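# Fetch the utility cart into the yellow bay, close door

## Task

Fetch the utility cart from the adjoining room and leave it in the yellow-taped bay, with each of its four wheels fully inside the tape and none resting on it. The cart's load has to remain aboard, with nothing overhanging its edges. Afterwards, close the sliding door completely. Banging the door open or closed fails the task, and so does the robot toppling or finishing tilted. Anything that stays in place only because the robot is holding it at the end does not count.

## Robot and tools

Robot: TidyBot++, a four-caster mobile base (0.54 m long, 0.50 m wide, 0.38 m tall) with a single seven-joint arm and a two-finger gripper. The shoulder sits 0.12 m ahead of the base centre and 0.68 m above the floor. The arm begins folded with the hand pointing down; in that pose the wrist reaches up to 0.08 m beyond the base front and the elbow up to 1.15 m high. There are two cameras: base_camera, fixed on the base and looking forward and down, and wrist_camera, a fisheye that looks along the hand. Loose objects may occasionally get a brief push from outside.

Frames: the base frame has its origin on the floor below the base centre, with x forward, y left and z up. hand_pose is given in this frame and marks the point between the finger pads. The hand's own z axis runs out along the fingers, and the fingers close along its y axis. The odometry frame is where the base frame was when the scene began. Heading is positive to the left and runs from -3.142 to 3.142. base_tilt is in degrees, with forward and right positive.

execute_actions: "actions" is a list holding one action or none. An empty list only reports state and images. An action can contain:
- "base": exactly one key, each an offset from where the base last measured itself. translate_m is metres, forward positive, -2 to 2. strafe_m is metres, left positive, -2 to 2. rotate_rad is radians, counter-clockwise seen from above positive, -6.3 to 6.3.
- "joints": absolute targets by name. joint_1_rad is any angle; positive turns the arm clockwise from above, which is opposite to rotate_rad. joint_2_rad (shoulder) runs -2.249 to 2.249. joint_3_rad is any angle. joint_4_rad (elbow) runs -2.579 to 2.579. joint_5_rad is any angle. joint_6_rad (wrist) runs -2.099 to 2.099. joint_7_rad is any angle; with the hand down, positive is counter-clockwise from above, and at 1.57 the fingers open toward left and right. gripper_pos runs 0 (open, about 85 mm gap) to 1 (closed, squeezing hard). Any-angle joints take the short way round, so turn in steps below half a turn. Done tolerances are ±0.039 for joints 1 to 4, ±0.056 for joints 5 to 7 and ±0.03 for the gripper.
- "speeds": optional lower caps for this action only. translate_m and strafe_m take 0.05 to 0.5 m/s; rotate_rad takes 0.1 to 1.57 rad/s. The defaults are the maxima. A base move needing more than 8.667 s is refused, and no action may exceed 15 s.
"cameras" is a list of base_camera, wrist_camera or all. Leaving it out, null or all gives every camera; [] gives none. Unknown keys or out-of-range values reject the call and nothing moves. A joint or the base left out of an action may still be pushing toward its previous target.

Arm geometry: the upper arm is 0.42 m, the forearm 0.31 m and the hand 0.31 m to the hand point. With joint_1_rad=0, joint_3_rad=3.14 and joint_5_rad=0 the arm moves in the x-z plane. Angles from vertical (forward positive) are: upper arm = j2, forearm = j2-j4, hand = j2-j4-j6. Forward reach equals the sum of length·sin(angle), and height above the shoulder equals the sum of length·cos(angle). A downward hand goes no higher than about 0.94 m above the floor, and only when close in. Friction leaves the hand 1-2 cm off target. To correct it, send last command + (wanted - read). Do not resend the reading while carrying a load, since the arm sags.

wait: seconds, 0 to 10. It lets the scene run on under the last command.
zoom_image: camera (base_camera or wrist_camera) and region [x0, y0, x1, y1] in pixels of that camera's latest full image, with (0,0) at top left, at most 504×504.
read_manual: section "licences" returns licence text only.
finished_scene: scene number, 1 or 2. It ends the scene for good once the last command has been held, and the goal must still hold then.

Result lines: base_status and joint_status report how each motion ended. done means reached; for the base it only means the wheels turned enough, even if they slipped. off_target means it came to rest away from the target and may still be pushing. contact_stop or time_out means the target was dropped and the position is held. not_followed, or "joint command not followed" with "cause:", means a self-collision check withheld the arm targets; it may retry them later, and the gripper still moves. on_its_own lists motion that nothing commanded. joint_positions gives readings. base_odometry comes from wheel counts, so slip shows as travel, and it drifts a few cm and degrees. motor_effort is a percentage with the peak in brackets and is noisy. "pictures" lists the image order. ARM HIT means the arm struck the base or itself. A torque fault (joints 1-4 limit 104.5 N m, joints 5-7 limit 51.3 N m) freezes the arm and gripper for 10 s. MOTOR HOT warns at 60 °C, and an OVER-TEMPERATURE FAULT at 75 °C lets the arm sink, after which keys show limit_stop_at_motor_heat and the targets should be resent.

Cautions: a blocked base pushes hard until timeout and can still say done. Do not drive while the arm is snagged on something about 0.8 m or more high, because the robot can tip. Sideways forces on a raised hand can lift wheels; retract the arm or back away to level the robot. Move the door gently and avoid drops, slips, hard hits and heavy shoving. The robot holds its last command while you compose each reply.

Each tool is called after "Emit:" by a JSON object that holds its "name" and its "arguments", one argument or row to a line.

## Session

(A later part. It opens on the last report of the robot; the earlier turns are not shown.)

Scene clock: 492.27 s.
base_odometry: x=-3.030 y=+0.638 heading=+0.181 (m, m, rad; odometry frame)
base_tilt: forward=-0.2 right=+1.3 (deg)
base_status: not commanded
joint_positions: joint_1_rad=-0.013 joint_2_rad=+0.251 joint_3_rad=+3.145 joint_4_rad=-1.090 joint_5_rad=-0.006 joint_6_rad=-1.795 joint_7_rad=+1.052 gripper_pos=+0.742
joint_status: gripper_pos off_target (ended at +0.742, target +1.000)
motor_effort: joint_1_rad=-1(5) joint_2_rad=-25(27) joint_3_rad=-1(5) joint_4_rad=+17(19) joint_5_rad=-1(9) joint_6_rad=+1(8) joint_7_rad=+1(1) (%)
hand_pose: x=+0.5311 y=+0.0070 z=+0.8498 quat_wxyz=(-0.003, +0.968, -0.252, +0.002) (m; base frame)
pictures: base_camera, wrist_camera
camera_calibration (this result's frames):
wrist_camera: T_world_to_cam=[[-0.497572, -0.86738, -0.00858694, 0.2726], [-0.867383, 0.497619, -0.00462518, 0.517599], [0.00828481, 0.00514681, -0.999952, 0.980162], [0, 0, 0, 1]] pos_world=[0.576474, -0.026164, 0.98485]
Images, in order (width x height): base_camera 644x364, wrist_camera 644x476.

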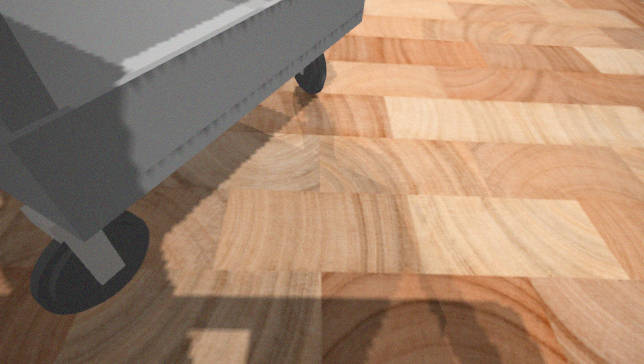

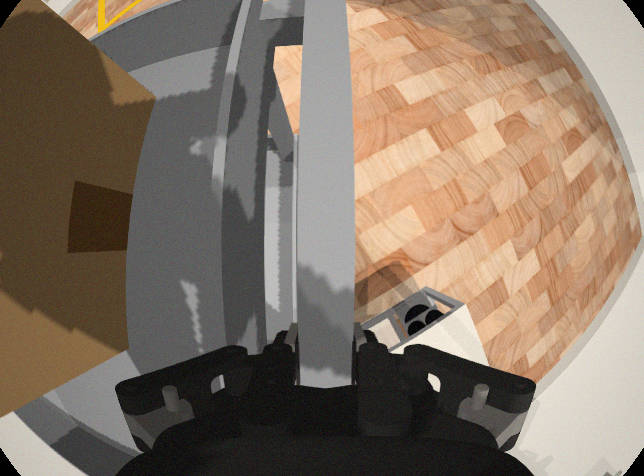

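Emit:
{"name": "execute_actions", "arguments": {
  "actions": [
    {"base": {"strafe_m": -0.3}, "joints": {"joint_7_rad": 1.2}, "speeds": {"strafe_m": 0.2}}
  ]
}}

Scene clock: 519.97 s.
base_odometry: x=-2.975 y=+0.343 heading=+0.181 (m, m, rad; odometry frame)
base_tilt: forward=+0.0 right=+1.2 (deg)
base_status: done
joint_positions: joint_1_rad=-0.039 joint_2_rad=+0.245 joint_3_rad=+3.124 joint_4_rad=-1.099 joint_5_rad=-0.021 joint_6_rad=-1.775 joint_7_rad=+1.221 gripper_pos=+0.742
joint_status: all done
motor_effort: joint_1_rad=+4(10) joint_2_rad=-23(28) joint_3_rad=+2(6) joint_4_rad=+19(20) joint_5_rad=-4(7) joint_6_rad=+5(7) joint_7_rad=-5(12) (%)
hand_pose: x=+0.5332 y=+0.0303 z=+0.8498 quat_wxyz=(-0.015, +0.989, -0.144, +0.009) (m; base frame)
pictures: base_camera, wrist_camera
camera_calibration (this result's frames):
wrist_camera: T_world_to_cam=[[-0.296354, -0.95449, -0.0335066, 0.210415], [-0.954759, 0.296979, -0.0154502, 0.569661], [0.0246978, 0.027412, -0.999319, 0.970077], [0, 0, 0, 1]] pos_world=[0.582287, 0.00506988, 0.985268]
Images, in order (width x height): base_camera 644x364, wrist_camera 644x476.

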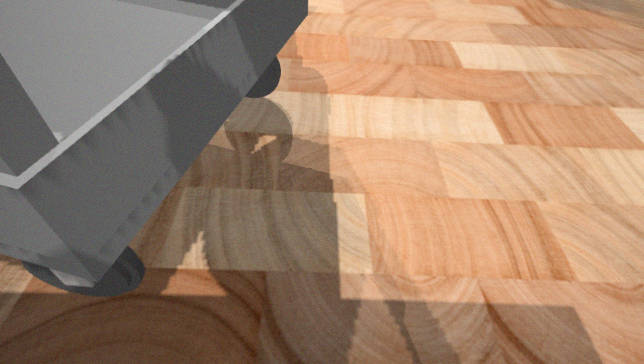

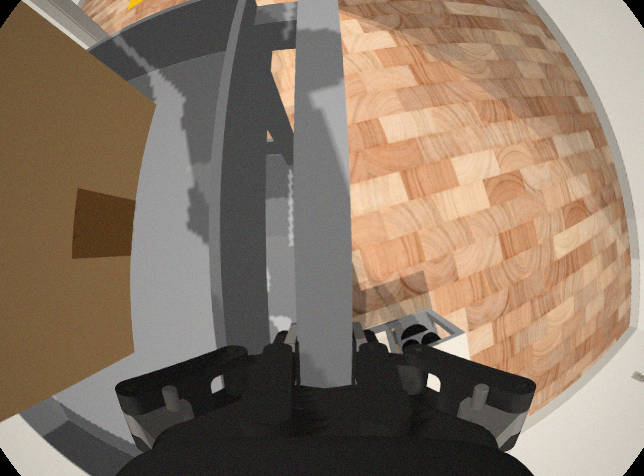

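Emit:
{"name": "execute_actions", "arguments": {
  "actions": [
    {"base": {"translate_m": -0.165}, "joints": {"joint_7_rad": 1.04}, "speeds": {"translate_m": 0.25}}
  ],
  "cameras": []
}}

Emit:
{"name": "execute_actions", "arguments": {
  "actions": [
    {"base": {"translate_m": -0.165}, "joints": {"joint_7_rad": 0.81}, "speeds": {"translate_m": 0.25}}
  ]
}}

Scene clock: 536.93 s.
base_odometry: x=-3.138 y=+0.313 heading=+0.181 (m, m, rad; odometry frame)
base_tilt: forward=-0.2 right=+1.3 (deg)
base_status: done
joint_positions: joint_1_rad=-0.008 joint_2_rad=+0.244 joint_3_rad=+3.151 joint_4_rad=-1.100 joint_5_rad=-0.021 joint_6_rad=-1.765 joint_7_rad=+1.033 gripper_pos=+0.742
joint_status: all done
motor_effort: joint_1_rad=-4(8) joint_2_rad=-24(30) joint_3_rad=-4(6) joint_4_rad=+17(20) joint_5_rad=-5(6) joint_6_rad=+3(5) joint_7_rad=+5(13) (%)
hand_pose: x=+0.5372 y=+0.0078 z=+0.8498 quat_wxyz=(-0.013, +0.964, -0.264, +0.013) (m; base frame)
pictures: none
No camera images: the call's "cameras" was empty. Leave "cameras" out to get every camera's image.

Scene clock: 538.43 s.
base_odometry: x=-3.300 y=+0.283 heading=+0.181 (m, m, rad; odometry frame)
base_tilt: forward=-0.1 right=+1.3 (deg)
base_status: done
joint_positions: joint_1_rad=-0.019 joint_2_rad=+0.243 joint_3_rad=+3.142 joint_4_rad=-1.102 joint_5_rad=-0.021 joint_6_rad=-1.769 joint_7_rad=+0.793 gripper_pos=+0.742
joint_status: all done
motor_effort: joint_1_rad=-3(5) joint_2_rad=-24(30) joint_3_rad=-3(4) joint_4_rad=+18(20) joint_5_rad=-5(7) joint_6_rad=+4(5) joint_7_rad=+3(9) (%)
hand_pose: x=+0.5350 y=+0.0157 z=+0.8498 quat_wxyz=(-0.015, +0.930, -0.368, +0.009) (m; base frame)
pictures: base_camera, wrist_camera
camera_calibration (this result's frames):
wrist_camera: T_world_to_cam=[[-0.693074, -0.719952, -0.0362848, 0.407897], [-0.720209, 0.693714, -0.00777927, 0.437495], [0.030772, 0.020741, -0.999311, 0.967276], [0, 0, 0, 1]] pos_world=[0.568025, -0.029892, 0.984814]
Images, in order (width x height): base_camera 644x364, wrist_camera 644x476.

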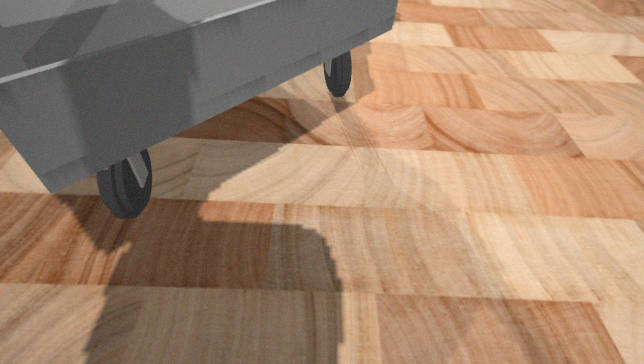

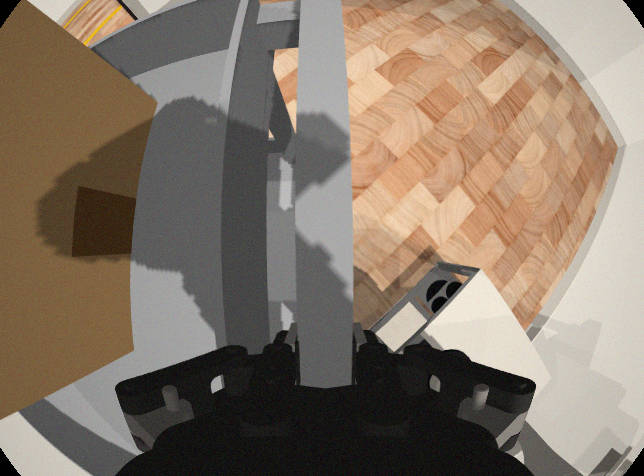

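Emit:
{"name": "execute_actions", "arguments": {
  "actions": [
    {"base": {"strafe_m": 0.15}, "joints": {"joint_1_rad": 0.0, "joint_2_rad": 0.053, "joint_4_rad": -1.328, "joint_5_rad": 0.0, "joint_6_rad": -1.76, "joint_7_rad": 0.53}, "speeds": {"strafe_m": 0.25}}
  ],
  "cameras": []
}}

Emit:
{"name": "execute_actions", "arguments": {
  "actions": [
    {"base": {"strafe_m": 0.15}, "joints": {"joint_7_rad": 0.29}, "speeds": {"strafe_m": 0.25}}
  ]
}}

Scene clock: 566.63 s.
base_odometry: x=-3.327 y=+0.431 heading=+0.181 (m, m, rad; odometry frame)
base_tilt: forward=-0.2 right=+1.4 (deg)
base_status: done
joint_positions: joint_1_rad=+0.000 joint_2_rad=+0.053 joint_3_rad=+3.141 joint_4_rad=-1.330 joint_5_rad=-0.008 joint_6_rad=-1.755 joint_7_rad=+0.545 gripper_pos=+0.743
joint_status: all done
motor_effort: joint_1_rad=-1(7) joint_2_rad=-18(27) joint_3_rad=-1(5) joint_4_rad=+19(21) joint_5_rad=+0(8) joint_6_rad=-3(5) joint_7_rad=+1(4) (%)
hand_pose: x=+0.4514 y=+0.0037 z=+0.8494 quat_wxyz=(-0.004, +0.872, -0.490, +0.000) (m; base frame)
pictures: none
No camera images: the call's "cameras" was empty. Leave "cameras" out to get every camera's image.

Scene clock: 568.07 s.
base_odometry: x=-3.355 y=+0.578 heading=+0.181 (m, m, rad; odometry frame)
base_tilt: forward=-0.1 right=+1.3 (deg)
base_status: done
joint_positions: joint_1_rad=+0.005 joint_2_rad=+0.048 joint_3_rad=+3.145 joint_4_rad=-1.335 joint_5_rad=-0.003 joint_6_rad=-1.759 joint_7_rad=+0.290 gripper_pos=+0.743
joint_status: all done
motor_effort: joint_1_rad=-4(4) joint_2_rad=-17(18) joint_3_rad=-3(3) joint_4_rad=+18(22) joint_5_rad=-2(5) joint_6_rad=-2(5) joint_7_rad=+3(12) (%)
hand_pose: x=+0.4478 y=-0.0004 z=+0.8493 quat_wxyz=(-0.001, +0.800, -0.600, -0.001) (m; base frame)
pictures: base_camera, wrist_camera
camera_calibration (this result's frames):
wrist_camera: T_world_to_cam=[[-0.96364, -0.267201, -0.00152767, 0.427685], [-0.267203, 0.96364, 0.000740437, 0.175958], [0.00127428, 0.00112171, -0.999999, 0.98358], [0, 0, 0, 1]] pos_world=[0.457897, -0.0563851, 0.984102]
Images, in order (width x height): base_camera 644x364, wrist_camera 644x476.

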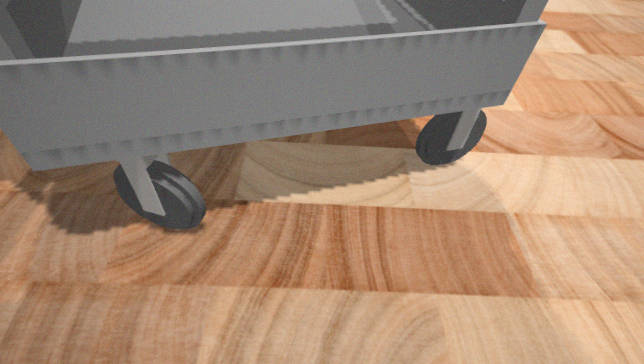

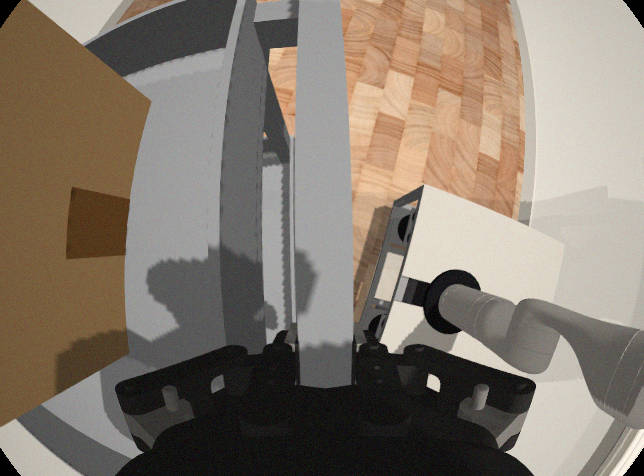

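Emit:
{"name": "execute_actions", "arguments": {
  "actions": [
    {"base": {"strafe_m": 0.178}, "joints": {"joint_7_rad": -0.01}, "speeds": {"strafe_m": 0.25}}
  ]
}}

Scene clock: 577.17 s.
base_odometry: x=-3.387 y=+0.754 heading=+0.181 (m, m, rad; odometry frame)
base_tilt: forward=-0.1 right=+1.3 (deg)
base_status: done
joint_positions: joint_1_rad=+0.013 joint_2_rad=+0.053 joint_3_rad=+3.153 joint_4_rad=-1.331 joint_5_rad=+0.000 joint_6_rad=-1.757 joint_7_rad=-0.016 gripper_pos=+0.743
joint_status: all done
motor_effort: joint_1_rad=-4(7) joint_2_rad=-18(20) joint_3_rad=-3(6) joint_4_rad=+18(20) joint_5_rad=-1(6) joint_6_rad=-2(5) joint_7_rad=+4(12) (%)
hand_pose: x=+0.4503 y=-0.0066 z=+0.8493 quat_wxyz=(+0.000, +0.693, -0.721, +0.001) (m; base frame)
pictures: base_camera, wrist_camera
camera_calibration (this result's frames):
wrist_camera: T_world_to_cam=[[-0.998663, 0.0516052, -0.00299821, 0.447601], [0.0516151, 0.998662, -0.00331803, 0.0426524], [0.00282297, -0.00346835, -0.99999, 0.982863], [0, 0, 0, 1]] pos_world=[0.442026, -0.0622849, 0.984337]
Images, in order (width x height): base_camera 644x364, wrist_camera 644x476.

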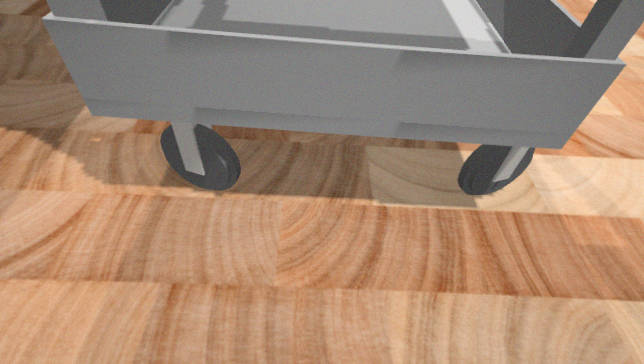

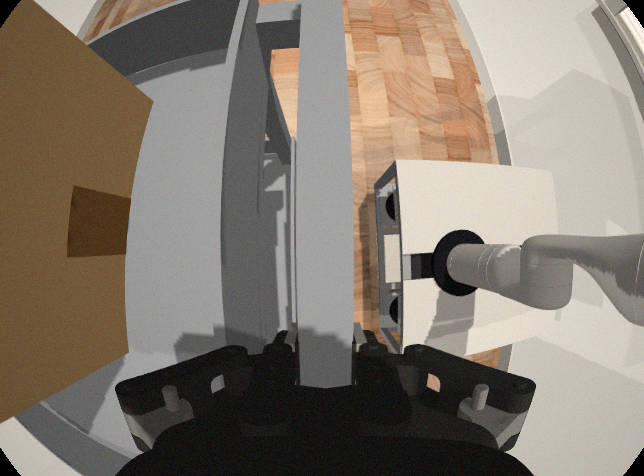

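Emit:
{"name": "execute_actions", "arguments": {
  "actions": [
    {"base": {"strafe_m": -0.028}, "joints": {"joint_7_rad": 0.01}}
  ],
  "cameras": []
}}

Emit:
{"name": "execute_actions", "arguments": {
  "actions": [
    {"base": {"translate_m": 0.6}, "speeds": {"translate_m": 0.3}}
  ]
}}

Scene clock: 603.67 s.
base_odometry: x=-3.382 y=+0.726 heading=+0.181 (m, m, rad; odometry frame)
base_tilt: forward=-0.1 right=+1.3 (deg)
base_status: done
joint_positions: joint_1_rad=+0.004 joint_2_rad=+0.053 joint_3_rad=+3.143 joint_4_rad=-1.331 joint_5_rad=+0.000 joint_6_rad=-1.757 joint_7_rad=-0.013 gripper_pos=+0.743
joint_status: all done
motor_effort: joint_1_rad=+0(4) joint_2_rad=-18(18) joint_3_rad=+0(3) joint_4_rad=+18(20) joint_5_rad=+0(4) joint_6_rad=-1(4) joint_7_rad=+0(5) (%)
hand_pose: x=+0.4503 y=-0.0006 z=+0.8493 quat_wxyz=(+0.000, +0.700, -0.714, +0.000) (m; base frame)
pictures: none
No camera images: the call's "cameras" was empty. Leave "cameras" out to get every camera's image.

Scene clock: 606.60 s.
base_odometry: x=-2.791 y=+0.835 heading=+0.182 (m, m, rad; odometry frame)
base_tilt: forward=-0.1 right=+1.3 (deg)
base_status: done
joint_positions: joint_1_rad=+0.028 joint_2_rad=+0.056 joint_3_rad=+3.166 joint_4_rad=-1.326 joint_5_rad=+0.006 joint_6_rad=-1.762 joint_7_rad=-0.020 gripper_pos=+0.743
joint_status: not commanded
motor_effort: joint_1_rad=-6(8) joint_2_rad=-19(21) joint_3_rad=-6(7) joint_4_rad=+17(27) joint_5_rad=-5(6) joint_6_rad=-2(9) joint_7_rad=+6(8) (%)
hand_pose: x=+0.4502 y=-0.0177 z=+0.8496 quat_wxyz=(+0.003, +0.680, -0.733, +0.002) (m; base frame)
pictures: base_camera, wrist_camera
camera_calibration (this result's frames):
wrist_camera: T_world_to_cam=[[-0.996278, 0.0861974, 0.000430136, 0.444695], [0.0861893, 0.996233, -0.00958904, 0.0435065], [-0.00125507, -0.00951628, -0.999954, 0.984794], [0, 0, 0, 1]] pos_world=[0.440526, -0.0723026, 0.984975]
Images, in order (width x height): base_camera 644x364, wrist_camera 644x476.

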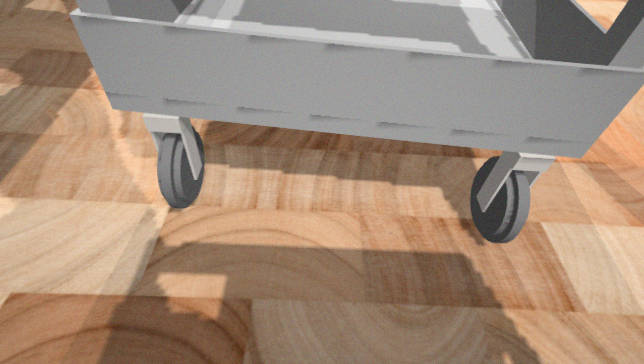

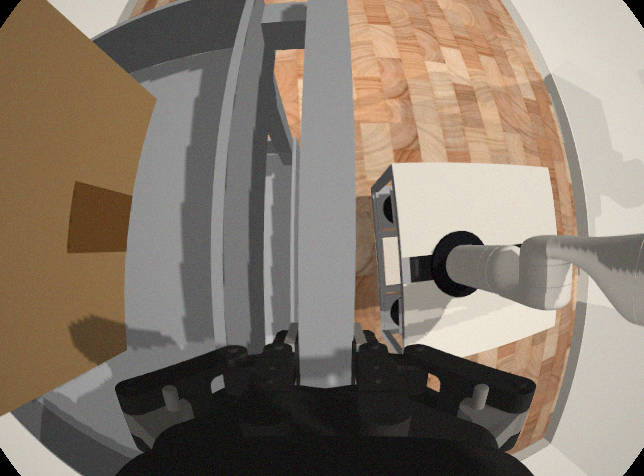

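Emit:
{"name": "execute_actions", "arguments": {
  "actions": [
    {"base": {"strafe_m": -0.085}, "joints": {"joint_7_rad": 0.04}, "speeds": {"strafe_m": 0.2}}
  ],
  "cameras": ["base_camera"]
}}

Scene clock: 620.37 s.
base_odometry: x=-2.776 y=+0.751 heading=+0.182 (m, m, rad; odometry frame)
base_tilt: forward=+0.0 right=+1.3 (deg)
base_status: done
joint_positions: joint_1_rad=+0.005 joint_2_rad=+0.055 joint_3_rad=+3.143 joint_4_rad=-1.327 joint_5_rad=+0.005 joint_6_rad=-1.762 joint_7_rad=+0.020 gripper_pos=+0.743
joint_status: all done
motor_effort: joint_1_rad=+1(7) joint_2_rad=-19(20) joint_3_rad=+1(7) joint_4_rad=+16(22) joint_5_rad=+2(6) joint_6_rad=-2(6) joint_7_rad=-1(8) (%)
hand_pose: x=+0.4501 y=-0.0026 z=+0.8495 quat_wxyz=(+0.003, +0.711, -0.703, +0.001) (m; base frame)
pictures: base_camera
Images, in order (width x height): base_camera 644x364.

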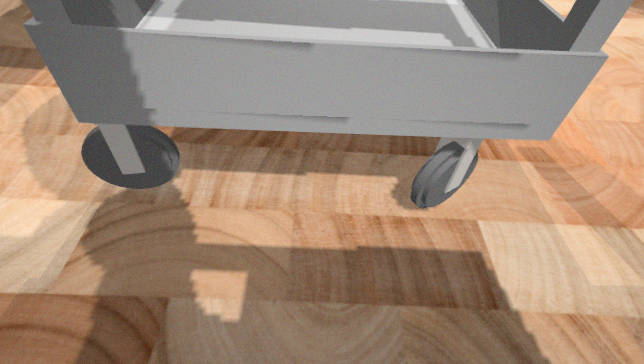

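Emit:
{"name": "execute_actions", "arguments": {
  "actions": [
    {"base": {"translate_m": 0.5}, "joints": {"joint_7_rad": 0.0}, "speeds": {"translate_m": 0.3}}
  ]
}}

Scene clock: 627.23 s.
base_odometry: x=-2.284 y=+0.841 heading=+0.182 (m, m, rad; odometry frame)
base_tilt: forward=-0.1 right=+1.3 (deg)
base_status: done
joint_positions: joint_1_rad=+0.003 joint_2_rad=+0.057 joint_3_rad=+3.142 joint_4_rad=-1.326 joint_5_rad=+0.005 joint_6_rad=-1.762 joint_7_rad=+0.020 gripper_pos=+0.743
joint_status: all done
motor_effort: joint_1_rad=+3(3) joint_2_rad=-19(21) joint_3_rad=+2(2) joint_4_rad=+16(27) joint_5_rad=+1(2) joint_6_rad=-1(9) joint_7_rad=-3(4) (%)
hand_pose: x=+0.4509 y=-0.0015 z=+0.8495 quat_wxyz=(+0.003, +0.713, -0.702, +0.001) (m; base frame)
pictures: base_camera, wrist_camera
camera_calibration (this result's frames):
wrist_camera: T_world_to_cam=[[-0.999994, -0.00336655, 0.000354855, 0.445524], [-0.00336917, 0.999965, -0.00765392, 0.0659934], [-0.000329075, -0.00765507, -0.999971, 0.984526], [0, 0, 0, 1]] pos_world=[0.446068, -0.0569546, 0.984844]
Images, in order (width x height): base_camera 644x364, wrist_camera 644x476.

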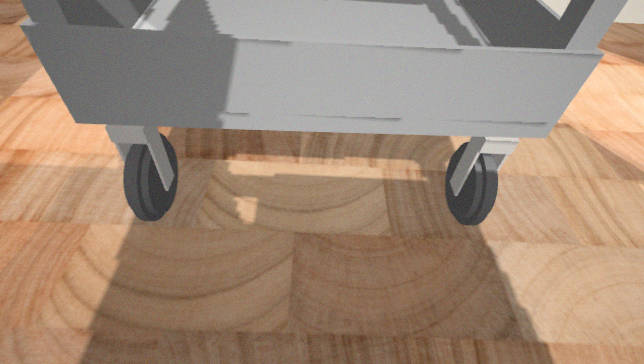

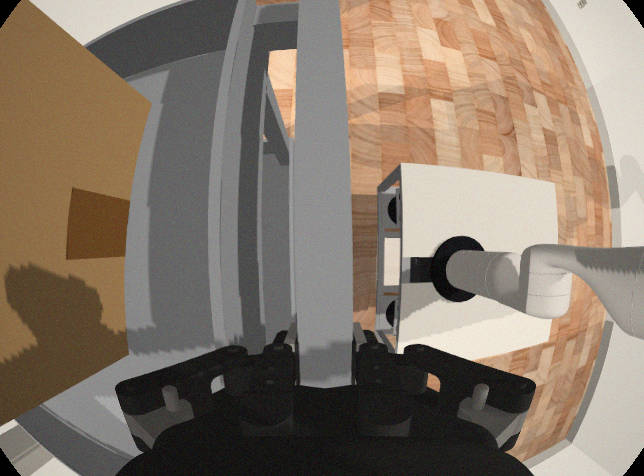

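Emit:
{"name": "execute_actions", "arguments": {
  "actions": [
    {"base": {"translate_m": 0.4}, "speeds": {"translate_m": 0.25}}
  ]
}}

Scene clock: 633.80 s.
base_odometry: x=-1.890 y=+0.913 heading=+0.181 (m, m, rad; odometry frame)
base_tilt: forward=-0.2 right=+1.3 (deg)
base_status: done
joint_positions: joint_1_rad=+0.002 joint_2_rad=+0.057 joint_3_rad=+3.140 joint_4_rad=-1.326 joint_5_rad=+0.005 joint_6_rad=-1.762 joint_7_rad=+0.020 gripper_pos=+0.743
joint_status: not commanded
motor_effort: joint_1_rad=+3(3) joint_2_rad=-19(21) joint_3_rad=+3(3) joint_4_rad=+16(26) joint_5_rad=+2(2) joint_6_rad=-1(9) joint_7_rad=-3(4) (%)
hand_pose: x=+0.4509 y=-0.0003 z=+0.8495 quat_wxyz=(+0.003, +0.714, -0.700, +0.001) (m; base frame)
pictures: base_camera, wrist_camera
camera_calibration (this result's frames):
wrist_camera: T_world_to_cam=[[-0.999977, -0.00676851, 0.000263983, 0.445629], [-0.00677031, 0.999948, -0.00756287, 0.0663363], [-0.000212781, -0.00756448, -0.999971, 0.984484], [0, 0, 0, 1]] pos_world=[0.446277, -0.0558696, 0.984839]
Images, in order (width x height): base_camera 644x364, wrist_camera 644x476.

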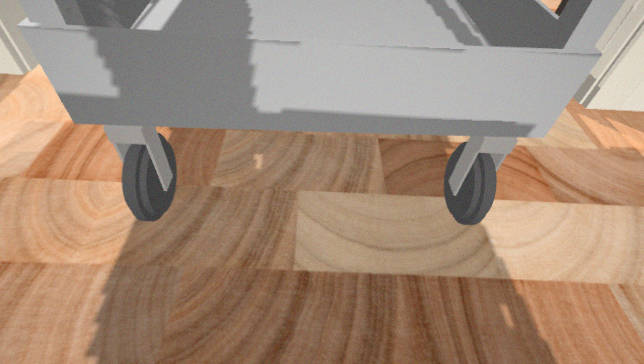

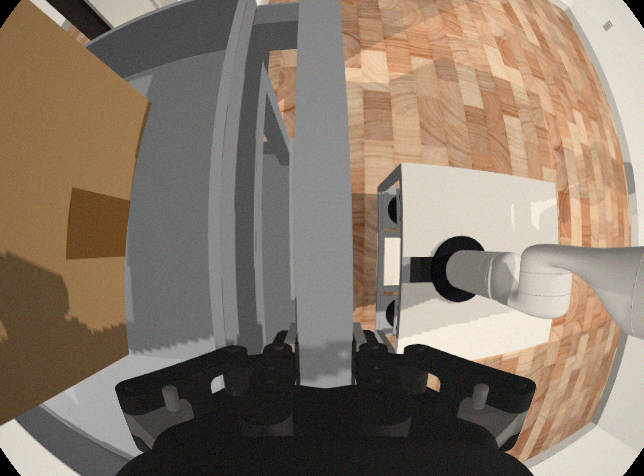

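Emit:
{"name": "execute_actions", "arguments": {
  "actions": [
    {"base": {"translate_m": 0.7}, "joints": {"joint_7_rad": -0.03}, "speeds": {"translate_m": 0.3}}
  ]
}}

Scene clock: 650.97 s.
base_odometry: x=-1.201 y=+1.039 heading=+0.181 (m, m, rad; odometry frame)
base_tilt: forward=-0.1 right=+1.3 (deg)
base_status: done
joint_positions: joint_1_rad=-0.002 joint_2_rad=+0.056 joint_3_rad=+3.137 joint_4_rad=-1.326 joint_5_rad=+0.005 joint_6_rad=-1.762 joint_7_rad=+0.018 gripper_pos=+0.743
joint_status: all done
motor_effort: joint_1_rad=+4(3) joint_2_rad=-19(21) joint_3_rad=+3(3) joint_4_rad=+16(26) joint_5_rad=+3(3) joint_6_rad=-1(9) joint_7_rad=-4(4) (%)
hand_pose: x=+0.4507 y=+0.0016 z=+0.8495 quat_wxyz=(+0.003, +0.715, -0.699, +0.001) (m; base frame)
pictures: base_camera, wrist_camera
camera_calibration (this result's frames):
wrist_camera: T_world_to_cam=[[-0.99994, -0.0109225, 0.000399188, 0.445351], [-0.0109251, 0.999913, -0.00741052, 0.0660888], [-0.000318212, -0.00741444, -0.999972, 0.984537], [0, 0, 0, 1]] pos_world=[0.44636, -0.0539189, 0.984822]
Images, in order (width x height): base_camera 644x364, wrist_camera 644x476.

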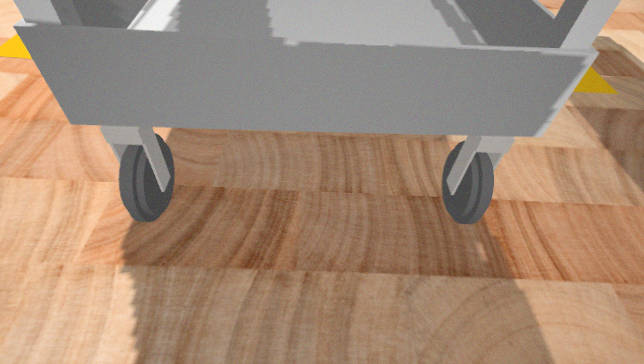

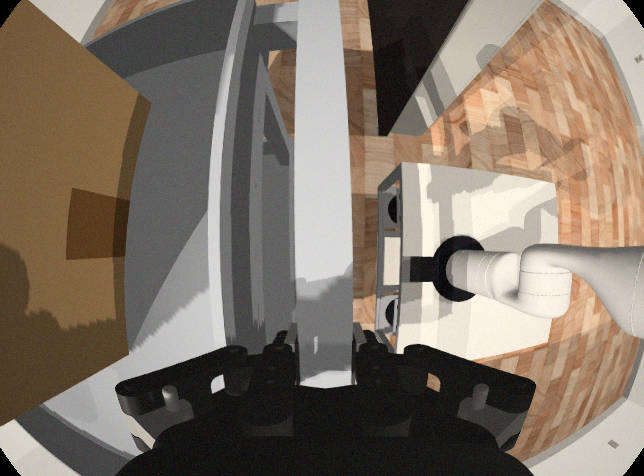

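Emit:
{"name": "execute_actions", "arguments": {
  "actions": [
    {"base": {"translate_m": 0.65}, "speeds": {"translate_m": 0.3}}
  ]
}}

Scene clock: 660.70 s.
base_odometry: x=-0.561 y=+1.156 heading=+0.181 (m, m, rad; odometry frame)
base_tilt: forward=-0.2 right=+1.2 (deg)
base_status: done
joint_positions: joint_1_rad=-0.005 joint_2_rad=+0.056 joint_3_rad=+3.135 joint_4_rad=-1.326 joint_5_rad=+0.005 joint_6_rad=-1.762 joint_7_rad=+0.018 gripper_pos=+0.743
joint_status: not commanded
motor_effort: joint_1_rad=+4(4) joint_2_rad=-18(21) joint_3_rad=+3(4) joint_4_rad=+16(26) joint_5_rad=+2(3) joint_6_rad=-1(9) joint_7_rad=-4(4) (%)
hand_pose: x=+0.4507 y=+0.0033 z=+0.8495 quat_wxyz=(+0.003, +0.717, -0.697, +0.001) (m; base frame)
pictures: base_camera, wrist_camera
camera_calibration (this result's frames):
wrist_camera: T_world_to_cam=[[-0.999871, -0.0160433, 0.00041455, 0.445301], [-0.0160459, 0.999845, -0.00728023, 0.066609], [-0.000297687, -0.00728594, -0.999973, 0.984541], [0, 0, 0, 1]] pos_world=[0.446606, -0.0522813, 0.984815]
Images, in order (width x height): base_camera 644x364, wrist_camera 644x476.

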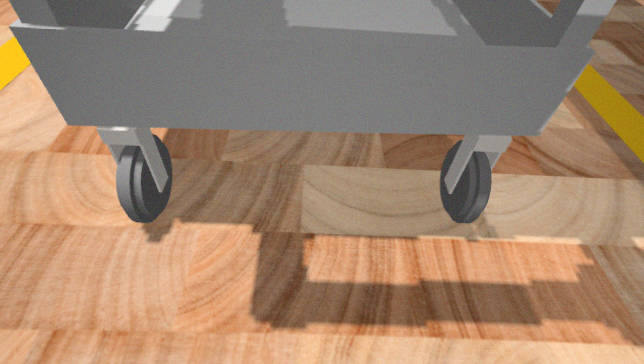

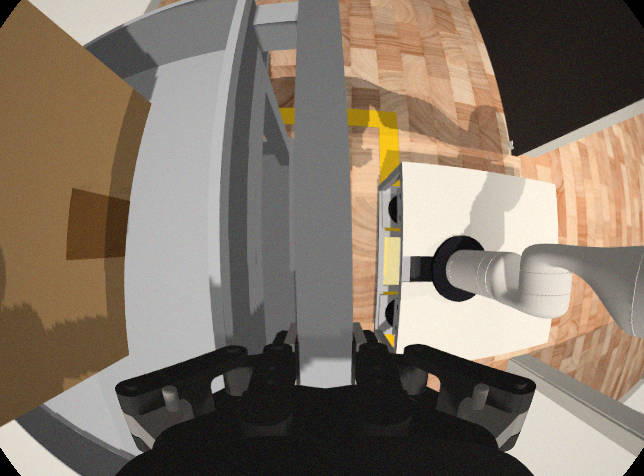

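Emit:
{"name": "execute_actions", "arguments": {
  "actions": [
    {"joints": {"gripper_pos": 0.5, "joint_7_rad": 0.02}}
  ],
  "cameras": []
}}

Emit:
{"name": "execute_actions", "arguments": {
  "actions": [
    {"joints": {"joint_2_rad": 0.108, "joint_4_rad": -1.015, "joint_6_rad": -2.03}}
  ]
}}

Scene clock: 676.93 s.
base_odometry: x=-0.561 y=+1.156 heading=+0.181 (m, m, rad; odometry frame)
base_tilt: forward=-0.1 right=+1.2 (deg)
base_status: not commanded
joint_positions: joint_1_rad=-0.003 joint_2_rad=+0.056 joint_3_rad=+3.138 joint_4_rad=-1.326 joint_5_rad=+0.005 joint_6_rad=-1.762 joint_7_rad=+0.021 gripper_pos=+0.500
joint_status: all done
motor_effort: joint_1_rad=+0(4) joint_2_rad=-18(20) joint_3_rad=+0(3) joint_4_rad=+17(18) joint_5_rad=+0(3) joint_6_rad=+0(2) joint_7_rad=+0(4) (%)
hand_pose: x=+0.4507 y=+0.0020 z=+0.8496 quat_wxyz=(+0.003, +0.716, -0.698, +0.001) (m; base frame)
pictures: none
No camera images: the call's "cameras" was empty. Leave "cameras" out to get every camera's image.

Scene clock: 678.33 s.
base_odometry: x=-0.561 y=+1.156 heading=+0.181 (m, m, rad; odometry frame)
base_tilt: forward=-0.2 right=+1.3 (deg)
base_status: not commanded
joint_positions: joint_1_rad=-0.003 joint_2_rad=+0.093 joint_3_rad=+3.138 joint_4_rad=-1.028 joint_5_rad=+0.005 joint_6_rad=-2.000 joint_7_rad=+0.021 gripper_pos=+0.500
joint_status: all done
motor_effort: joint_1_rad=+0(0) joint_2_rad=-18(19) joint_3_rad=+0(0) joint_4_rad=+16(17) joint_5_rad=+0(1) joint_6_rad=+1(1) joint_7_rad=+0(1) (%)
hand_pose: x=+0.4474 y=+0.0021 z=+0.9263 quat_wxyz=(-0.006, +0.716, -0.698, +0.009) (m; base frame)
pictures: base_camera, wrist_camera
camera_calibration (this result's frames):
wrist_camera: T_world_to_cam=[[-0.999661, -0.0132584, -0.0224119, 0.462963], [-0.0131036, 0.999889, -0.00703782, 0.0668191], [0.0225027, -0.00674176, -0.999724, 1.05083], [0, 0, 0, 1]] pos_world=[0.440035, -0.0535891, 1.06139]
Images, in order (width x height): base_camera 644x364, wrist_camera 644x476.

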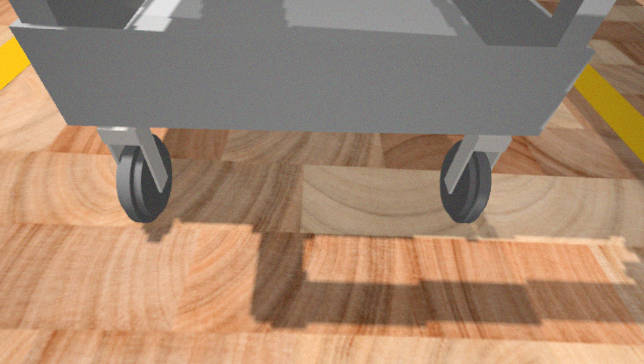

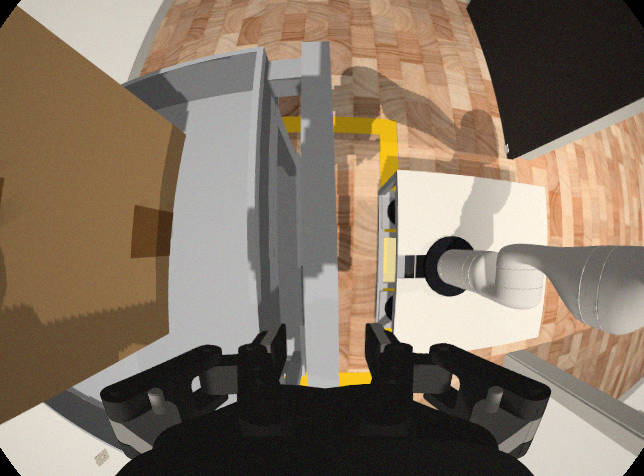

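Emit:
{"name": "execute_actions", "arguments": {
  "actions": [
    {"base": {"strafe_m": -0.53}, "joints": {"joint_1_rad": 3.1, "joint_2_rad": -0.655, "joint_3_rad": 3.14, "joint_4_rad": -1.965, "joint_5_rad": 0.0, "joint_6_rad": -0.24, "joint_7_rad": 1.6, "gripper_pos": 0.0}}
  ]
}}

Scene clock: 701.17 s.
base_odometry: x=-0.466 y=+0.634 heading=+0.181 (m, m, rad; odometry frame)
base_tilt: forward=-0.2 right=+1.3 (deg)
base_status: done
joint_positions: joint_1_rad=+3.086 joint_2_rad=-0.642 joint_3_rad=+3.138 joint_4_rad=-1.948 joint_5_rad=+0.005 joint_6_rad=-0.271 joint_7_rad=+1.573 gripper_pos=+0.000
joint_status: all done
motor_effort: joint_1_rad=+1(3) joint_2_rad=+1(21) joint_3_rad=+0(2) joint_4_rad=+23(23) joint_5_rad=-1(1) joint_6_rad=+10(10) joint_7_rad=+0(0) (%)
hand_pose: x=-0.2428 y=-0.0229 z=+1.0994 quat_wxyz=(+0.705, +0.023, -0.709, +0.017) (m; base frame)
pictures: base_camera, wrist_camera
camera_calibration (this result's frames):
wrist_camera: T_world_to_cam=[[-0.0586899, 0.998272, -0.00283653, 0.00674462], [0.00319656, -0.00265348, -0.999991, 1.15666], [-0.998271, -0.0586984, -0.00303531, -0.105552], [0, 0, 0, 1]] pos_world=[-0.108671, -0.00985952, 1.15635]
Images, in order (width x height): base_camera 644x364, wrist_camera 644x476.

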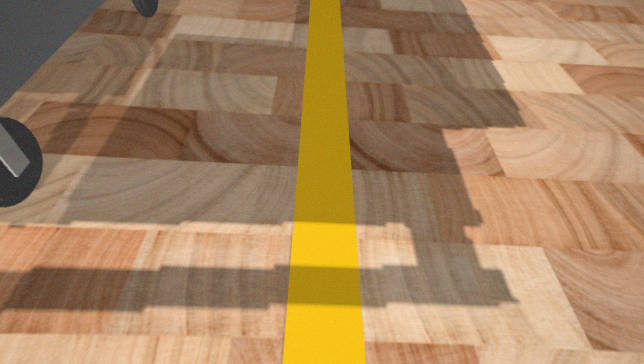

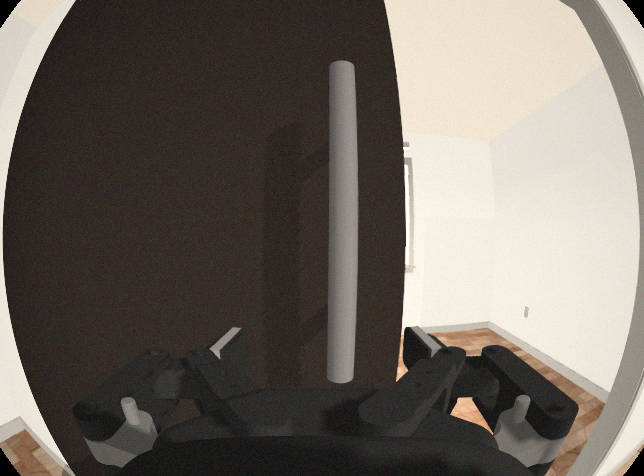

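Emit:
{"name": "execute_actions", "arguments": {
  "actions": [
    {"joints": {"joint_1_rad": 3.15, "joint_2_rad": -0.395, "joint_4_rad": -1.862, "joint_6_rad": -0.07}}
  ],
  "cameras": ["wrist_camera"]
}}

Scene clock: 713.80 s.
base_odometry: x=-0.466 y=+0.634 heading=+0.181 (m, m, rad; odometry frame)
base_tilt: forward=-0.1 right=+1.3 (deg)
base_status: not commanded
joint_positions: joint_1_rad=+3.133 joint_2_rad=-0.394 joint_3_rad=+3.138 joint_4_rad=-1.879 joint_5_rad=+0.005 joint_6_rad=-0.102 joint_7_rad=+1.573 gripper_pos=+0.000
joint_status: all done
motor_effort: joint_1_rad=+0(0) joint_2_rad=-7(9) joint_3_rad=+1(1) joint_4_rad=+23(24) joint_5_rad=-1(0) joint_6_rad=+9(10) joint_7_rad=+0(0) (%)
hand_pose: x=-0.3439 y=-0.0071 z=+1.0919 quat_wxyz=(+0.701, +0.007, -0.713, +0.001) (m; base frame)
pictures: wrist_camera
camera_calibration (this result's frames):
wrist_camera: T_world_to_cam=[[-0.0129045, 0.999911, -0.00348581, 0.00148491], [0.0144098, -0.00329978, -0.999891, 1.15319], [-0.999813, -0.0129533, -0.0143659, -0.193374], [0, 0, 0, 1]] pos_world=[-0.209936, -0.000184339, 1.1503]
Images, in order (width x height): wrist_camera 644x476.

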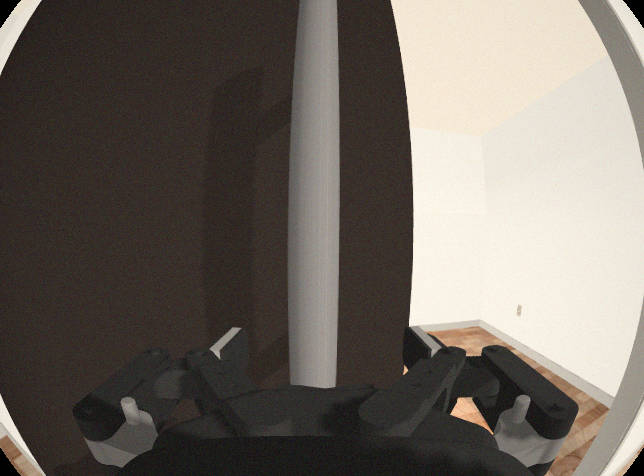

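Emit:
{"name": "execute_actions", "arguments": {
  "actions": [
    {"base": {"strafe_m": 0.82}, "joints": {"gripper_pos": 0.55}, "speeds": {"strafe_m": 0.2}}
  ]
}}

Scene clock: 732.17 s.
base_odometry: x=-0.614 y=+1.441 heading=+0.182 (m, m, rad; odometry frame)
base_tilt: forward=-0.2 right=+1.3 (deg)
base_status: done
joint_positions: joint_1_rad=+3.140 joint_2_rad=-0.397 joint_3_rad=+3.135 joint_4_rad=-1.874 joint_5_rad=+0.005 joint_6_rad=-0.093 joint_7_rad=+1.573 gripper_pos=+0.550
joint_status: all done
motor_effort: joint_1_rad=+1(20) joint_2_rad=-8(12) joint_3_rad=+1(23) joint_4_rad=+23(29) joint_5_rad=-1(2) joint_6_rad=+10(14) joint_7_rad=+0(1) (%)
hand_pose: x=-0.3424 y=-0.0057 z=+1.0998 quat_wxyz=(+0.708, +0.006, -0.707, -0.001) (m; base frame)
pictures: base_camera, wrist_camera
camera_calibration (this result's frames):
wrist_camera: T_world_to_cam=[[-0.00892174, 0.999957, -0.00248802, 0.000315724], [-0.0038036, -0.00252204, -0.99999, 1.15493], [-0.999953, -0.00891218, 0.00382593, -0.211768], [0, 0, 0, 1]] pos_world=[-0.207362, 0.000709757, 1.15573]
Images, in order (width x height): base_camera 644x364, wrist_camera 644x476.

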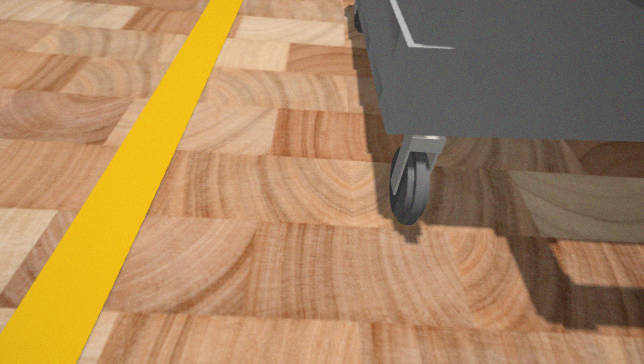

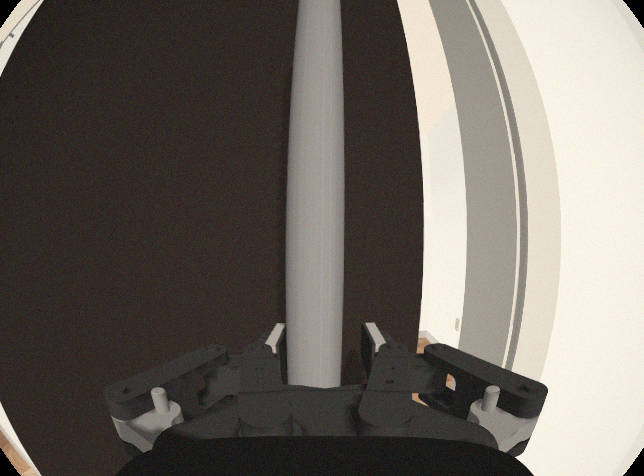

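Emit:
{"name": "execute_actions", "arguments": {
  "actions": [
    {"base": {"strafe_m": 0.22}, "speeds": {"strafe_m": 0.05}}
  ]
}}

Scene clock: 742.60 s.
base_odometry: x=-0.654 y=+1.657 heading=+0.183 (m, m, rad; odometry frame)
base_tilt: forward=-0.1 right=+1.3 (deg)
base_status: done
joint_positions: joint_1_rad=+3.108 joint_2_rad=-0.395 joint_3_rad=+3.096 joint_4_rad=-1.871 joint_5_rad=+0.005 joint_6_rad=-0.092 joint_7_rad=+1.573 gripper_pos=+0.550
joint_status: not commanded
motor_effort: joint_1_rad=+7(11) joint_2_rad=-5(10) joint_3_rad=+8(13) joint_4_rad=+24(27) joint_5_rad=+0(1) joint_6_rad=+10(12) joint_7_rad=+1(0) (%)
hand_pose: x=-0.3410 y=-0.0434 z=+1.1005 quat_wxyz=(+0.708, +0.035, -0.705, +0.018) (m; base frame)
pictures: base_camera, wrist_camera
camera_calibration (this result's frames):
wrist_camera: T_world_to_cam=[[-0.0768579, 0.996961, 0.0127105, -0.0019513], [-0.00606814, 0.0122802, -0.999906, 1.15536], [-0.997024, -0.0769278, 0.00510587, -0.214039], [0, 0, 0, 1]] pos_world=[-0.206541, -0.0287082, 1.15637]
Images, in order (width x height): base_camera 644x364, wrist_camera 644x476.

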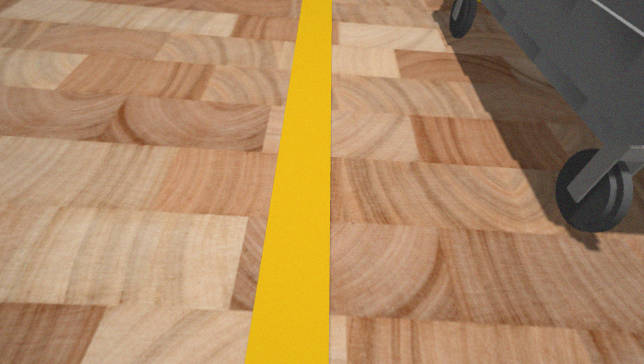

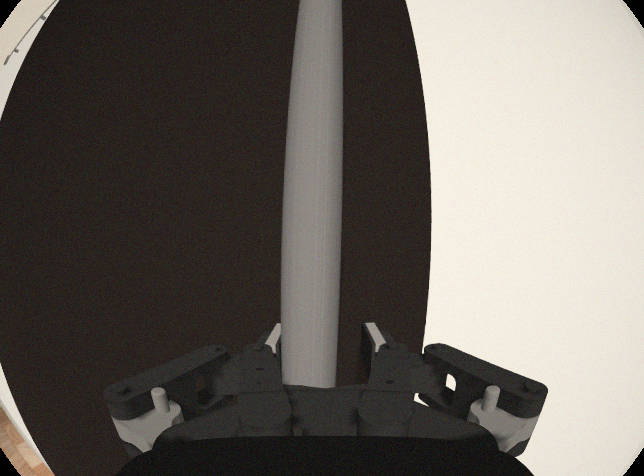

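Emit:
{"name": "execute_actions", "arguments": {
  "actions": [
    {"base": {"strafe_m": 0.05}, "speeds": {"strafe_m": 0.05}}
  ]
}}

Scene clock: 747.17 s.
base_odometry: x=-0.664 y=+1.706 heading=+0.184 (m, m, rad; odometry frame)
base_tilt: forward=-0.2 right=+1.3 (deg)
base_status: done
joint_positions: joint_1_rad=+3.068 joint_2_rad=-0.390 joint_3_rad=+3.043 joint_4_rad=-1.867 joint_5_rad=+0.005 joint_6_rad=-0.089 joint_7_rad=+1.573 gripper_pos=+0.550
joint_status: not commanded
motor_effort: joint_1_rad=+15(18) joint_2_rad=-10(11) joint_3_rad=+18(21) joint_4_rad=+23(24) joint_5_rad=+1(2) joint_6_rad=+8(10) joint_7_rad=+1(1) (%)
hand_pose: x=-0.3357 y=-0.0929 z=+1.1004 quat_wxyz=(+0.707, +0.074, -0.702, +0.042) (m; base frame)
pictures: base_camera, wrist_camera
camera_calibration (this result's frames):
wrist_camera: T_world_to_cam=[[-0.165408, 0.985682, 0.0327235, -0.00502107], [-0.0111579, 0.031308, -0.999448, 1.15546], [-0.986162, -0.165681, 0.00581951, -0.217978], [0, 0, 0, 1]] pos_world=[-0.202899, -0.0673409, 1.15626]
Images, in order (width x height): base_camera 644x364, wrist_camera 644x476.

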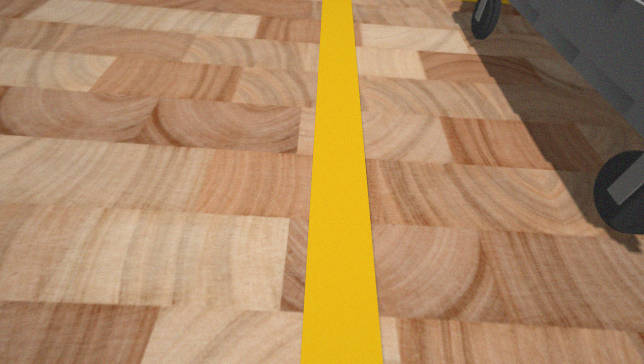

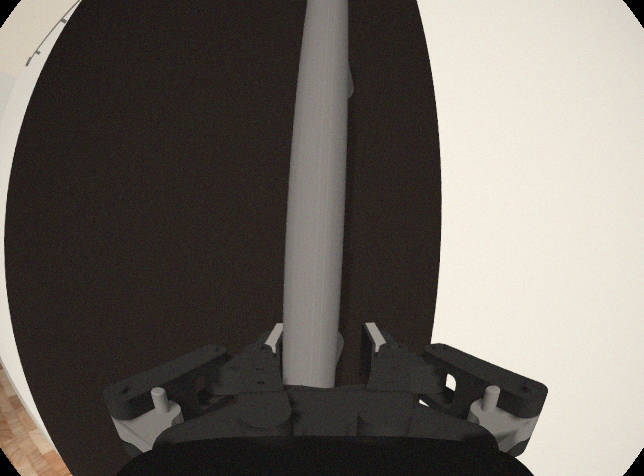

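Emit:
{"name": "execute_actions", "arguments": {
  "actions": [
    {"base": {"strafe_m": -0.09}, "joints": {"gripper_pos": 0.0}, "speeds": {"strafe_m": 0.1}}
  ],
  "cameras": ["wrist_camera"]
}}

Scene clock: 753.53 s.
base_odometry: x=-0.647 y=+1.618 heading=+0.185 (m, m, rad; odometry frame)
base_tilt: forward=-0.2 right=+1.4 (deg)
base_status: done
joint_positions: joint_1_rad=+3.140 joint_2_rad=-0.391 joint_3_rad=+3.136 joint_4_rad=-1.868 joint_5_rad=+0.005 joint_6_rad=-0.089 joint_7_rad=+1.573 gripper_pos=+0.000
joint_status: all done
motor_effort: joint_1_rad=+0(14) joint_2_rad=-8(11) joint_3_rad=+1(18) joint_4_rad=+23(27) joint_5_rad=-1(1) joint_6_rad=+9(11) joint_7_rad=+0(1) (%)
hand_pose: x=-0.3450 y=-0.0053 z=+1.1016 quat_wxyz=(+0.709, +0.006, -0.705, -0.001) (m; base frame)
pictures: wrist_camera
camera_calibration (this result's frames):
wrist_camera: T_world_to_cam=[[-0.00836939, 0.999961, -0.00271638, 0.000397812], [-0.00702629, -0.00277521, -0.999971, 1.15564], [-0.99994, -0.00835006, 0.00704925, -0.217943], [0, 0, 0, 1]] pos_world=[-0.209807, 0.000989502, 1.15714]
Images, in order (width x height): wrist_camera 644x476.

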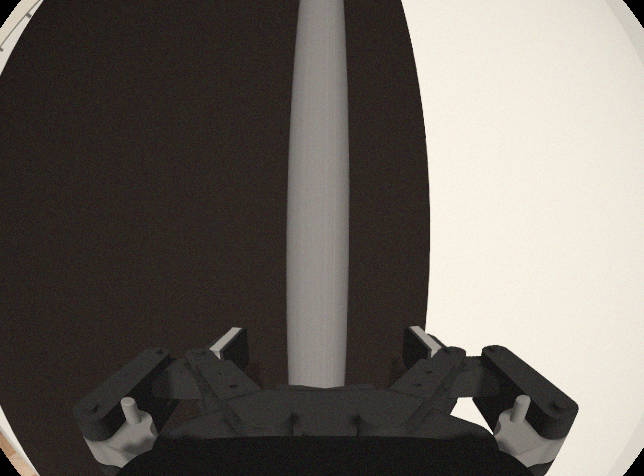

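Emit:
{"name": "execute_actions", "arguments": {
  "actions": [
    {"joints": {"joint_2_rad": -0.72, "joint_4_rad": -2.0, "joint_6_rad": -0.3}}
  ],
  "cameras": []
}}

Emit:
{"name": "execute_actions", "arguments": {
  "actions": [
    {"joints": {"joint_1_rad": 1.2, "joint_2_rad": -0.5, "joint_4_rad": -1.2, "joint_6_rad": -1.7}}
  ]
}}

Scene clock: 762.07 s.
base_odometry: x=-0.647 y=+1.618 heading=+0.185 (m, m, rad; odometry frame)
base_tilt: forward=-0.2 right=+1.3 (deg)
base_status: not commanded
joint_positions: joint_1_rad=+3.140 joint_2_rad=-0.719 joint_3_rad=+3.136 joint_4_rad=-1.983 joint_5_rad=+0.005 joint_6_rad=-0.270 joint_7_rad=+1.573 gripper_pos=+0.000
joint_status: all done
motor_effort: joint_1_rad=+1(0) joint_2_rad=+3(10) joint_3_rad=+1(0) joint_4_rad=+22(24) joint_5_rad=+0(1) joint_6_rad=+9(11) joint_7_rad=+0(0) (%)
hand_pose: x=-0.2147 y=-0.0045 z=+1.1050 quat_wxyz=(+0.720, +0.005, -0.694, -0.002) (m; base frame)
pictures: none
No camera images: the call's "cameras" was empty. Leave "cameras" out to get every camera's image.

Scene clock: 765.13 s.
base_odometry: x=-0.647 y=+1.618 heading=+0.185 (m, m, rad; odometry frame)
base_tilt: forward=-0.1 right=+1.3 (deg)
base_status: not commanded
joint_positions: joint_1_rad=+1.215 joint_2_rad=-0.516 joint_3_rad=+3.136 joint_4_rad=-1.216 joint_5_rad=+0.005 joint_6_rad=-1.670 joint_7_rad=+1.573 gripper_pos=+0.000
joint_status: all done
motor_effort: joint_1_rad=+0(0) joint_2_rad=+3(4) joint_3_rad=+1(1) joint_4_rad=+15(22) joint_5_rad=+0(0) joint_6_rad=+7(10) joint_7_rad=+0(0) (%)
hand_pose: x=+0.1946 y=-0.1982 z=+1.0650 quat_wxyz=(+0.217, +0.762, -0.527, +0.307) (m; base frame)
pictures: base_camera, wrist_camera
camera_calibration (this result's frames):
wrist_camera: T_world_to_cam=[[-0.939057, -0.343755, -0.00224064, 0.112017], [-0.244397, 0.672192, -0.698876, 0.981612], [0.241748, -0.655737, -0.715239, 0.719586], [0, 0, 0, 1]] pos_world=[0.171136, -0.149466, 1.20095]
Images, in order (width x height): base_camera 644x364, wrist_camera 644x476.

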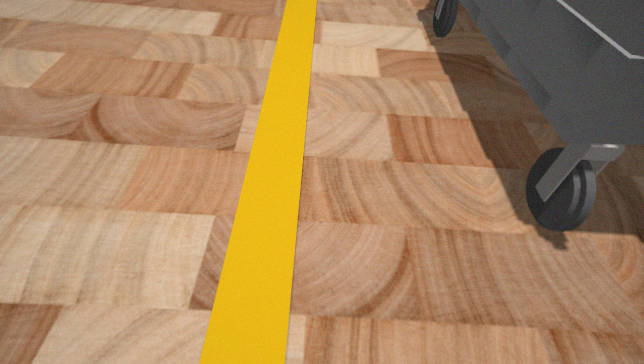

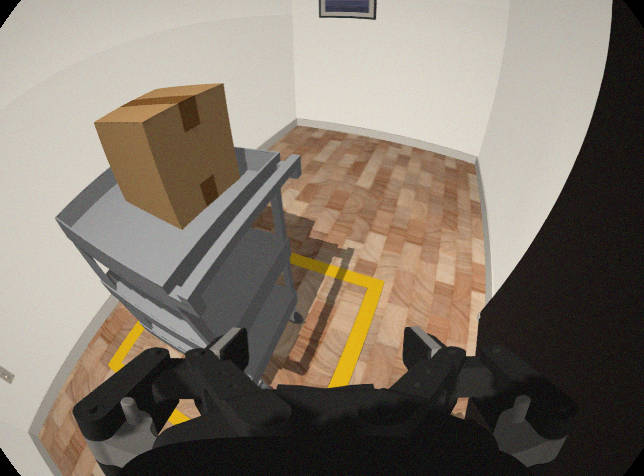

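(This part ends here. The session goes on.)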